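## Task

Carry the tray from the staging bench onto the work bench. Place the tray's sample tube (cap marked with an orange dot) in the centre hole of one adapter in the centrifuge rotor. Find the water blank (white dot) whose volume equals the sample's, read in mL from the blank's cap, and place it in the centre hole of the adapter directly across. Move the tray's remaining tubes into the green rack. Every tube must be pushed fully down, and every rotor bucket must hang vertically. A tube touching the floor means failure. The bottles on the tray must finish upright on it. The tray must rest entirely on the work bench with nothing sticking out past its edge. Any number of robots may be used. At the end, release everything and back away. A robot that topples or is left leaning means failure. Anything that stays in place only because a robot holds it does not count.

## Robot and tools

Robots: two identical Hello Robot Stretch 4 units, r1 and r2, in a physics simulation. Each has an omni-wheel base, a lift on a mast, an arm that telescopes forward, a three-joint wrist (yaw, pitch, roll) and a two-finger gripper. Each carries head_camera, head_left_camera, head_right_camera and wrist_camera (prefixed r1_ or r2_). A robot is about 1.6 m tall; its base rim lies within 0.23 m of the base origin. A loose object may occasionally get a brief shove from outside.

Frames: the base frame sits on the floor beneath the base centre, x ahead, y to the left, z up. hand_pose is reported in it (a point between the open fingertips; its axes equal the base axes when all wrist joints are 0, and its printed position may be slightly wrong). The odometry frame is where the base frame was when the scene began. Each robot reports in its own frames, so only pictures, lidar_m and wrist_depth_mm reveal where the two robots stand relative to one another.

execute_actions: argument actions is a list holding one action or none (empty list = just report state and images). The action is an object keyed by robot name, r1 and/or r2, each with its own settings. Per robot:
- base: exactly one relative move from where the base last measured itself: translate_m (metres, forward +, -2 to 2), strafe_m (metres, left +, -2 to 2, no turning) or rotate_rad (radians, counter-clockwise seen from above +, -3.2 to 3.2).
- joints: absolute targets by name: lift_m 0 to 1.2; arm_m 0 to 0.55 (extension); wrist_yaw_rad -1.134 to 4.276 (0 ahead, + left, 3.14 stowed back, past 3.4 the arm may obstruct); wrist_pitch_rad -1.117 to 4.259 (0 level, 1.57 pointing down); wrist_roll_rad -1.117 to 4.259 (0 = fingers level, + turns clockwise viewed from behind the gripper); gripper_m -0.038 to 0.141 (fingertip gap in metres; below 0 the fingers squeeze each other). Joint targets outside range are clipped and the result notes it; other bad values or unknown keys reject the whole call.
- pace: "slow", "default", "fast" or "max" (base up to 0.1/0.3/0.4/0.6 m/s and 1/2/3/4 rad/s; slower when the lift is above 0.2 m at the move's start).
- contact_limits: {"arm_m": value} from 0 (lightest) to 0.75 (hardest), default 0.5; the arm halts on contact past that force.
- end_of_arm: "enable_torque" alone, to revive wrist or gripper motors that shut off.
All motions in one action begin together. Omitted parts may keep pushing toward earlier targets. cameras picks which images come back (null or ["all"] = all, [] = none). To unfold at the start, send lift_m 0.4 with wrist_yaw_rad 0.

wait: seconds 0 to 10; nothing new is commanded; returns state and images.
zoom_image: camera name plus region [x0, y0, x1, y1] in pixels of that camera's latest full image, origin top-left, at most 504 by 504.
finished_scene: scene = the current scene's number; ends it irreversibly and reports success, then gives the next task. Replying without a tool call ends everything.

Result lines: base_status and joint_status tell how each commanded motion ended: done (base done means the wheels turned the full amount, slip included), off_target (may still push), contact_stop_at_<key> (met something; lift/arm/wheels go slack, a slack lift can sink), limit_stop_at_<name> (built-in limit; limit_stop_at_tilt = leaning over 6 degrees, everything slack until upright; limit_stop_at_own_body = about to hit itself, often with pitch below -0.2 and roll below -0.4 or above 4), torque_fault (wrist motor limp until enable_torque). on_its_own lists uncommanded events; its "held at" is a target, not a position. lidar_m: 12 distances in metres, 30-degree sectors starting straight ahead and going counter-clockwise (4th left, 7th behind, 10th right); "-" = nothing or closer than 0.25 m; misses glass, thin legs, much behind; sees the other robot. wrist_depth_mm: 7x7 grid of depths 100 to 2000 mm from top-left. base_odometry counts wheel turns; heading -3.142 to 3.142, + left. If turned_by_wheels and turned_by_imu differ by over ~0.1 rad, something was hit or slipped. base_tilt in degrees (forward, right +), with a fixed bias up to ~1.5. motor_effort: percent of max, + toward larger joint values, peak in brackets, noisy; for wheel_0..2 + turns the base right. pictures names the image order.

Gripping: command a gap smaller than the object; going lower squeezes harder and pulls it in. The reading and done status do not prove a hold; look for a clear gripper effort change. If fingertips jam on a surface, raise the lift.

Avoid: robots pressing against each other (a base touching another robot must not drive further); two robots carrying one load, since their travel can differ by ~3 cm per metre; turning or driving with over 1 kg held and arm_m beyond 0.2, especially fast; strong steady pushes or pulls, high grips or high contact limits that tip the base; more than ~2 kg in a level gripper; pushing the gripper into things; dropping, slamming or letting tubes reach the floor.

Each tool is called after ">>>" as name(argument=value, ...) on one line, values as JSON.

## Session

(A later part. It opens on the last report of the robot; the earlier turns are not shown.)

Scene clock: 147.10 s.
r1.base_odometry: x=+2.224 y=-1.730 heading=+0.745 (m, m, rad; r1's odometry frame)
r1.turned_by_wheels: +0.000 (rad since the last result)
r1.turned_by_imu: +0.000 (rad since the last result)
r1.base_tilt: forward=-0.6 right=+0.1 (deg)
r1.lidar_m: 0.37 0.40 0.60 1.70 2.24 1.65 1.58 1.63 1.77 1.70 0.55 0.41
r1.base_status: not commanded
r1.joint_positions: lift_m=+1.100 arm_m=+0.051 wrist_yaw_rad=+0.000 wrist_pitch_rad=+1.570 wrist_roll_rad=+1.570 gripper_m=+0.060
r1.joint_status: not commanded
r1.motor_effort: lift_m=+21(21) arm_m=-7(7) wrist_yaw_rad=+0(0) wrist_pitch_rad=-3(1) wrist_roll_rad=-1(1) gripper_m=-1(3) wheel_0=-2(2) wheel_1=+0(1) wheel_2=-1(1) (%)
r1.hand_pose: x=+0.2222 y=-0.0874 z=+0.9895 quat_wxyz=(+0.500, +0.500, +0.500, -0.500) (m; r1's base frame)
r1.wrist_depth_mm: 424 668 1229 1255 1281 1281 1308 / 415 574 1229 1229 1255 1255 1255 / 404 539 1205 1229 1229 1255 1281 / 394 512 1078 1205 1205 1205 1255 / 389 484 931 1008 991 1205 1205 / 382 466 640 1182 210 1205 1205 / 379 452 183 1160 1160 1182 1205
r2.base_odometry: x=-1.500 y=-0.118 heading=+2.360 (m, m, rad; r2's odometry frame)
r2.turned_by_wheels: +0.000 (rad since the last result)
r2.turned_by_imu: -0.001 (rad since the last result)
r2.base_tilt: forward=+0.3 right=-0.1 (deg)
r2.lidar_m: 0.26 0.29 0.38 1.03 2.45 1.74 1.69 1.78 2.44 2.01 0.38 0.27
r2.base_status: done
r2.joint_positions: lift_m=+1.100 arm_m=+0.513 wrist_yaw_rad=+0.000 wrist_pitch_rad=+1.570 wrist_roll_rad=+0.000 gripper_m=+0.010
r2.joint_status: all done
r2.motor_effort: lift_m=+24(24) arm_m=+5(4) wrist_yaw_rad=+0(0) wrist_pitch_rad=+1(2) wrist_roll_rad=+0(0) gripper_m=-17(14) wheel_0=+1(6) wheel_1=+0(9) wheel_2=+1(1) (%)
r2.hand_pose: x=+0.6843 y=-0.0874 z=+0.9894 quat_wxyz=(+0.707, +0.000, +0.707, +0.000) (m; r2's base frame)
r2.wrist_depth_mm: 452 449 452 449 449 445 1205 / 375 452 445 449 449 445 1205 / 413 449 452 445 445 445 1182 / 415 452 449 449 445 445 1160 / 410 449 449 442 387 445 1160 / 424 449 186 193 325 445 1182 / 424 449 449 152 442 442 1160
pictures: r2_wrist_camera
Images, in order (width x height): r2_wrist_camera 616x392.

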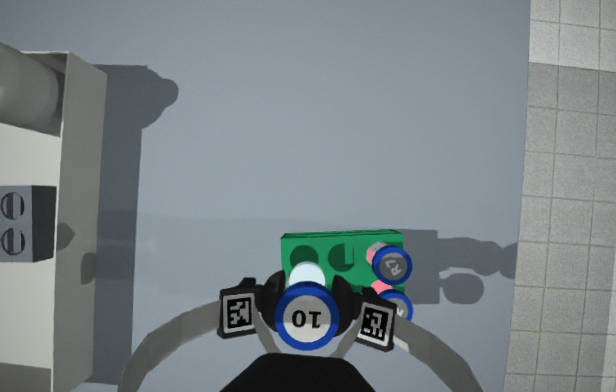

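>>> execute_actions(actions=[{"r2":{"base":{"strafe_m":0.003},"joints":{"lift_m":1.04}}}], cameras=[])

>>> execute_actions(actions=[{"r2":{"joints":{"lift_m":0.975},"pace":"slow"}}], cameras=["r2_wrist_camera"])

Scene clock: 148.70 s.
r1.base_odometry: x=+2.224 y=-1.730 heading=+0.745 (m, m, rad; r1's odometry frame)
r1.turned_by_wheels: +0.000 (rad since the last result)
r1.turned_by_imu: +0.000 (rad since the last result)
r1.base_tilt: forward=-0.2 right=-0.1 (deg)
r1.lidar_m: 0.38 0.41 0.61 1.70 2.23 1.64 1.58 1.65 1.76 1.68 0.56 0.41
r1.base_status: not commanded
r1.joint_positions: lift_m=+1.100 arm_m=+0.051 wrist_yaw_rad=+0.000 wrist_pitch_rad=+1.570 wrist_roll_rad=+1.570 gripper_m=+0.060
r1.joint_status: not commanded
r1.motor_effort: lift_m=+21(21) arm_m=-7(7) wrist_yaw_rad=+0(0) wrist_pitch_rad=-2(1) wrist_roll_rad=+0(0) gripper_m=-3(3) wheel_0=-2(2) wheel_1=-1(1) wheel_2=-1(1) (%)
r1.hand_pose: x=+0.2222 y=-0.0874 z=+0.9895 quat_wxyz=(+0.500, +0.500, +0.500, -0.500) (m; r1's base frame)
r1.wrist_depth_mm: 424 668 1229 1255 1281 1281 1281 / 413 569 1229 1229 1255 1255 1281 / 402 539 1182 1229 1229 1255 1229 / 397 508 1078 1205 1229 1229 1229 / 392 488 931 1008 991 1205 1229 / 384 462 647 1160 211 1205 1205 / 379 452 183 1138 1160 1182 1182
r2.base_odometry: x=-1.502 y=-0.120 heading=+2.360 (m, m, rad; r2's odometry frame)
r2.turned_by_wheels: +0.000 (rad since the last result)
r2.turned_by_imu: +0.000 (rad since the last result)
r2.base_tilt: forward=+0.3 right=-0.2 (deg)
r2.lidar_m: 0.25 0.27 0.40 1.03 2.45 1.68 1.69 1.80 2.43 2.01 0.36 0.25
r2.base_status: done
r2.joint_positions: lift_m=+1.040 arm_m=+0.513 wrist_yaw_rad=+0.000 wrist_pitch_rad=+1.570 wrist_roll_rad=+0.000 gripper_m=+0.010
r2.joint_status: all done
r2.motor_effort: lift_m=+16(22) arm_m=+5(5) wrist_yaw_rad=-1(1) wrist_pitch_rad=+1(0) wrist_roll_rad=+1(1) gripper_m=-14(13) wheel_0=+1(5) wheel_1=+0(5) wheel_2=+1(1) (%)
r2.hand_pose: x=+0.6843 y=-0.0874 z=+0.9301 quat_wxyz=(+0.707, +0.000, +0.707, +0.000) (m; r2's base frame)
r2.wrist_depth_mm: 394 392 392 389 389 387 384 / 353 394 392 389 389 384 387 / 364 392 392 389 389 387 1098 / 355 389 389 387 384 387 1118 / 362 392 387 357 327 387 1118 / 375 392 186 193 266 387 1118 / 375 392 387 152 387 384 1118
pictures: none
No camera images: the call's "cameras" was empty. Leave "cameras" out to get every camera's image.

Scene clock: 150.13 s.
r1.base_odometry: x=+2.224 y=-1.730 heading=+0.745 (m, m, rad; r1's odometry frame)
r1.turned_by_wheels: +0.000 (rad since the last result)
r1.turned_by_imu: +0.000 (rad since the last result)
r1.base_tilt: forward=-0.4 right=+0.1 (deg)
r1.lidar_m: 0.38 0.40 0.58 1.71 2.26 1.65 1.58 1.64 1.76 1.70 0.56 0.41
r1.base_status: not commanded
r1.joint_positions: lift_m=+1.100 arm_m=+0.051 wrist_yaw_rad=+0.000 wrist_pitch_rad=+1.570 wrist_roll_rad=+1.570 gripper_m=+0.060
r1.joint_status: not commanded
r1.motor_effort: lift_m=+21(21) arm_m=-6(6) wrist_yaw_rad=+0(0) wrist_pitch_rad=-2(2) wrist_roll_rad=+1(1) gripper_m=-1(3) wheel_0=-2(2) wheel_1=-1(1) wheel_2=-1(2) (%)
r1.hand_pose: x=+0.2222 y=-0.0874 z=+0.9895 quat_wxyz=(+0.500, +0.500, +0.500, -0.500) (m; r1's base frame)
r1.wrist_depth_mm: 424 676 1229 1255 1255 1281 1281 / 415 574 1205 1229 1255 1255 1255 / 402 539 1205 1205 1229 1229 1255 / 397 512 1078 1229 1205 1229 1229 / 389 488 931 1008 991 1205 1229 / 384 462 647 1182 210 1182 1205 / 379 445 183 1160 1160 1182 1182
r2.base_odometry: x=-1.502 y=-0.120 heading=+2.360 (m, m, rad; r2's odometry frame)
r2.turned_by_wheels: +0.000 (rad since the last result)
r2.turned_by_imu: +0.000 (rad since the last result)
r2.base_tilt: forward=+0.3 right=-0.2 (deg)
r2.lidar_m: 0.26 0.27 0.38 1.05 2.45 1.73 1.69 1.78 2.40 2.02 0.41 0.28
r2.base_status: not commanded
r2.joint_positions: lift_m=+0.975 arm_m=+0.513 wrist_yaw_rad=+0.000 wrist_pitch_rad=+1.570 wrist_roll_rad=+0.000 gripper_m=+0.010
r2.joint_status: all done
r2.motor_effort: lift_m=+15(15) arm_m=+5(5) wrist_yaw_rad=-1(0) wrist_pitch_rad=-1(0) wrist_roll_rad=+0(0) gripper_m=-13(14) wheel_0=+1(1) wheel_1=+0(1) wheel_2=+1(1) (%)
r2.hand_pose: x=+0.6843 y=-0.0874 z=+0.8651 quat_wxyz=(+0.707, +0.000, +0.707, +0.000) (m; r2's base frame)
r2.wrist_depth_mm: 329 329 327 327 325 324 322 / 325 327 327 325 325 322 322 / 325 327 325 325 322 322 322 / 329 325 325 324 322 322 320 / 329 327 325 320 294 322 320 / 327 327 186 193 203 320 320 / 325 324 324 153 232 320 319
pictures: r2_wrist_camera
Images, in order (width x height): r2_wrist_camera 616x392.

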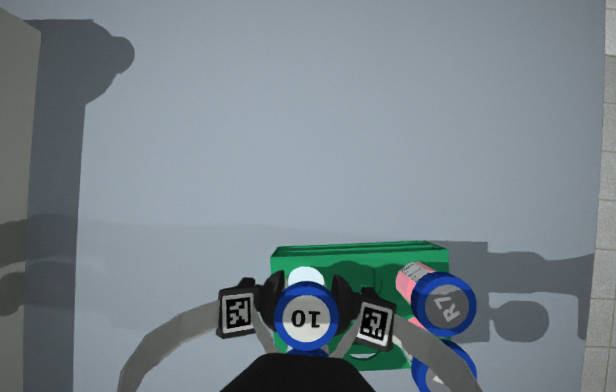

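>>> execute_actions(actions=[{"r2":{"joints":{"gripper_m":0.055}}}], cameras=[])

>>> execute_actions(actions=[{"r2":{"joints":{"lift_m":1.05}}}], cameras=[])

>>> execute_actions(actions=[{"r2":{"base":{"translate_m":-0.25},"joints":{"arm_m":0.0},"pace":"fast"},"r1":{"base":{"translate_m":-0.2}}}], cameras=["r2_head_camera","r1_head_camera"])

Scene clock: 151.90 s.
r1.base_odometry: x=+2.224 y=-1.730 heading=+0.745 (m, m, rad; r1's odometry frame)
r1.turned_by_wheels: +0.000 (rad since the last result)
r1.turned_by_imu: +0.000 (rad since the last result)
r1.base_tilt: forward=-0.5 right=-0.1 (deg)
r1.lidar_m: 0.38 0.41 0.59 1.69 2.24 1.65 1.58 1.64 1.78 1.70 0.55 0.39
r1.base_status: not commanded
r1.joint_positions: lift_m=+1.100 arm_m=+0.051 wrist_yaw_rad=+0.000 wrist_pitch_rad=+1.570 wrist_roll_rad=+1.570 gripper_m=+0.060
r1.joint_status: not commanded
r1.motor_effort: lift_m=+21(21) arm_m=-7(7) wrist_yaw_rad=-1(0) wrist_pitch_rad=-3(2) wrist_roll_rad=+0(1) gripper_m=-3(2) wheel_0=-2(2) wheel_1=+0(1) wheel_2=-1(2) (%)
r1.hand_pose: x=+0.2222 y=-0.0874 z=+0.9895 quat_wxyz=(+0.500, +0.500, +0.500, -0.500) (m; r1's base frame)
r1.wrist_depth_mm: 424 676 1229 1255 1229 1281 1281 / 415 569 1205 1205 1229 1255 1255 / 402 539 1229 1229 1229 1255 1255 / 394 508 1078 1182 1205 1229 1255 / 389 488 931 991 976 1205 1229 / 382 469 634 1182 211 1205 1205 / 379 445 182 1160 1182 1160 1182
r2.base_odometry: x=-1.502 y=-0.120 heading=+2.360 (m, m, rad; r2's odometry frame)
r2.turned_by_wheels: +0.000 (rad since the last result)
r2.turned_by_imu: +0.000 (rad since the last result)
r2.base_tilt: forward=+0.3 right=-0.2 (deg)
r2.lidar_m: 0.25 0.27 0.39 1.03 2.45 1.72 1.70 1.79 2.42 2.03 0.38 0.26
r2.base_status: not commanded
r2.joint_positions: lift_m=+0.975 arm_m=+0.513 wrist_yaw_rad=+0.000 wrist_pitch_rad=+1.570 wrist_roll_rad=+0.000 gripper_m=+0.055
r2.joint_status: all done
r2.motor_effort: lift_m=+16(16) arm_m=+5(5) wrist_yaw_rad=-1(1) wrist_pitch_rad=+0(1) wrist_roll_rad=+0(0) gripper_m=-4(12) wheel_0=+1(1) wheel_1=+1(1) wheel_2=+1(1) (%)
r2.hand_pose: x=+0.6843 y=-0.0874 z=+0.8651 quat_wxyz=(+0.707, +0.000, +0.707, +0.000) (m; r2's base frame)
r2.wrist_depth_mm: 329 327 325 325 325 324 324 / 327 327 327 325 324 324 322 / 327 329 327 324 324 324 320 / 327 327 324 325 325 322 322 / 327 327 324 294 293 322 320 / 327 325 193 204 202 319 320 / 325 325 324 143 263 320 320
pictures: none
No camera images: the call's "cameras" was empty. Leave "cameras" out to get every camera's image.

Scene clock: 153.20 s.
r1.base_odometry: x=+2.224 y=-1.730 heading=+0.745 (m, m, rad; r1's odometry frame)
r1.turned_by_wheels: +0.000 (rad since the last result)
r1.turned_by_imu: +0.000 (rad since the last result)
r1.base_tilt: forward=-0.3 right=-0.1 (deg)
r1.lidar_m: 0.39 0.39 0.57 1.72 2.24 1.64 1.58 1.65 1.75 1.69 0.55 0.40
r1.base_status: not commanded
r1.joint_positions: lift_m=+1.100 arm_m=+0.051 wrist_yaw_rad=+0.000 wrist_pitch_rad=+1.570 wrist_roll_rad=+1.570 gripper_m=+0.060
r1.joint_status: not commanded
r1.motor_effort: lift_m=+21(21) arm_m=-7(7) wrist_yaw_rad=+0(0) wrist_pitch_rad=-1(1) wrist_roll_rad=-1(1) gripper_m=-3(4) wheel_0=-2(2) wheel_1=-1(1) wheel_2=-2(1) (%)
r1.hand_pose: x=+0.2222 y=-0.0874 z=+0.9895 quat_wxyz=(+0.500, +0.500, +0.500, -0.500) (m; r1's base frame)
r1.wrist_depth_mm: 424 676 1229 1229 1255 1255 1255 / 415 569 1205 1229 1255 1255 1255 / 404 539 1205 1205 1229 1229 1281 / 392 508 1078 1205 1205 1229 1229 / 389 488 946 991 976 1205 1229 / 382 469 640 1182 211 1182 1205 / 377 445 183 1160 1160 1182 1205
r2.base_odometry: x=-1.502 y=-0.120 heading=+2.360 (m, m, rad; r2's odometry frame)
r2.turned_by_wheels: +0.000 (rad since the last result)
r2.turned_by_imu: +0.000 (rad since the last result)
r2.base_tilt: forward=+0.3 right=-0.2 (deg)
r2.lidar_m: 0.25 0.25 0.37 1.06 2.43 1.73 1.70 1.77 2.44 2.03 0.39 0.28
r2.base_status: not commanded
r2.joint_positions: lift_m=+1.050 arm_m=+0.513 wrist_yaw_rad=+0.000 wrist_pitch_rad=+1.570 wrist_roll_rad=+0.000 gripper_m=+0.055
r2.joint_status: all done
r2.motor_effort: lift_m=+24(23) arm_m=+5(5) wrist_yaw_rad=-1(1) wrist_pitch_rad=+0(2) wrist_roll_rad=+0(0) gripper_m=-3(6) wheel_0=+1(1) wheel_1=+0(1) wheel_2=+1(1) (%)
r2.hand_pose: x=+0.6843 y=-0.0874 z=+0.9394 quat_wxyz=(+0.707, +0.000, +0.707, +0.000) (m; r2's base frame)
r2.wrist_depth_mm: 402 404 399 399 399 399 1138 / 353 397 399 399 397 394 1160 / 366 399 402 397 394 394 1138 / 368 402 402 402 399 399 1138 / 370 402 397 368 336 397 1138 / 375 399 193 325 211 394 1118 / 375 399 397 143 394 392 1138
pictures: none
No camera images: the call's "cameras" was empty. Leave "cameras" out to get every camera's image.

Scene clock: 155.43 s.
r1.base_odometry: x=+2.078 y=-1.866 heading=+0.745 (m, m, rad; r1's odometry frame)
r1.turned_by_wheels: +0.000 (rad since the last result)
r1.turned_by_imu: +0.001 (rad since the last result)
r1.base_tilt: forward=-0.3 right=+0.2 (deg)
r1.lidar_m: 0.59 0.62 0.86 3.55 1.97 1.44 1.38 1.44 1.77 1.69 0.82 0.59
r1.base_status: done
r1.joint_positions: lift_m=+1.100 arm_m=+0.051 wrist_yaw_rad=+0.000 wrist_pitch_rad=+1.570 wrist_roll_rad=+1.570 gripper_m=+0.060
r1.joint_status: not commanded
r1.motor_effort: lift_m=+21(21) arm_m=-6(7) wrist_yaw_rad=+0(0) wrist_pitch_rad=-2(2) wrist_roll_rad=-1(0) gripper_m=-3(5) wheel_0=-3(9) wheel_1=+0(6) wheel_2=+1(10) (%)
r1.hand_pose: x=+0.2222 y=-0.0874 z=+0.9895 quat_wxyz=(+0.500, +0.500, +0.500, -0.500) (m; r1's base frame)
r1.wrist_depth_mm: 661 1229 1205 1255 1255 1308 1308 / 661 1229 1229 1229 1205 1229 1281 / 647 991 1229 1205 1255 1255 1255 / 634 904 1160 1182 1205 1205 1229 / 615 878 1160 991 1008 1205 1205 / 591 820 1160 1160 211 1205 1229 / 564 768 182 1182 1160 1182 1205
r2.base_odometry: x=-1.324 y=-0.296 heading=+2.360 (m, m, rad; r2's odometry frame)
r2.turned_by_wheels: +0.000 (rad since the last result)
r2.turned_by_imu: +0.002 (rad since the last result)
r2.base_tilt: forward=+0.3 right=-0.2 (deg)
r2.lidar_m: 0.50 0.54 0.74 3.15 2.06 1.48 1.45 1.51 2.09 2.17 2.10 0.55
r2.base_status: done
r2.joint_positions: lift_m=+1.050 arm_m=+0.001 wrist_yaw_rad=+0.000 wrist_pitch_rad=+1.570 wrist_roll_rad=+0.000 gripper_m=+0.055
r2.joint_status: all done
r2.motor_effort: lift_m=+24(24) arm_m=-5(3) wrist_yaw_rad=+0(0) wrist_pitch_rad=-1(0) wrist_roll_rad=+0(0) gripper_m=-2(4) wheel_0=+0(5) wheel_1=+0(6) wheel_2=+0(10) (%)
r2.hand_pose: x=+0.1719 y=-0.0874 z=+0.9394 quat_wxyz=(+0.707, +0.000, +0.707, +0.000) (m; r2's base frame)
r2.wrist_depth_mm: 1160 1138 1160 1160 1160 1138 1138 / 1160 1160 1138 1138 1138 1138 1138 / 1138 1160 1160 1160 1160 1138 1118 / 1160 1160 1138 1138 1138 1138 1138 / 1160 1138 931 931 1118 1138 1138 / 1160 1160 192 931 211 1138 1138 / 1138 1160 1138 143 1118 1138 1138
pictures: r1_head_camera, r2_head_camera
Images, in order (width x height): r1_head_camera 420x560, r2_head_camera 420x560.

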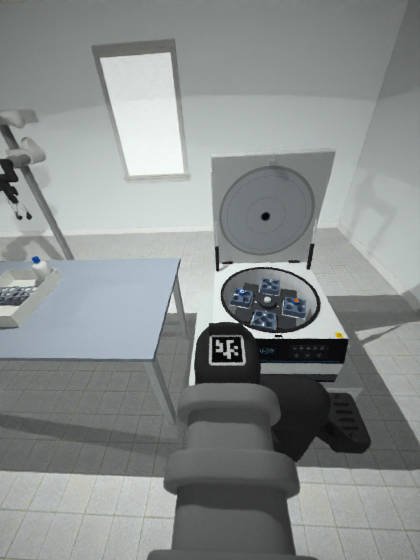

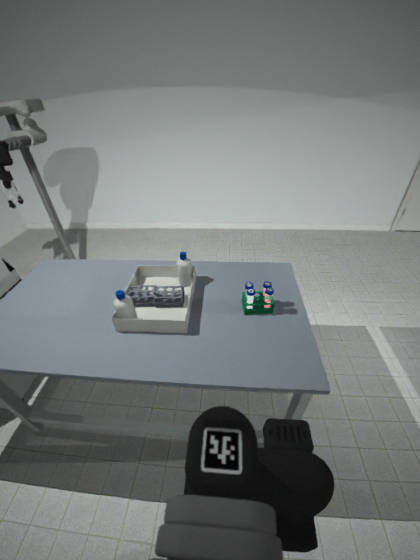

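>>> finished_scene(scene=2)

The scene is finished: the task was done.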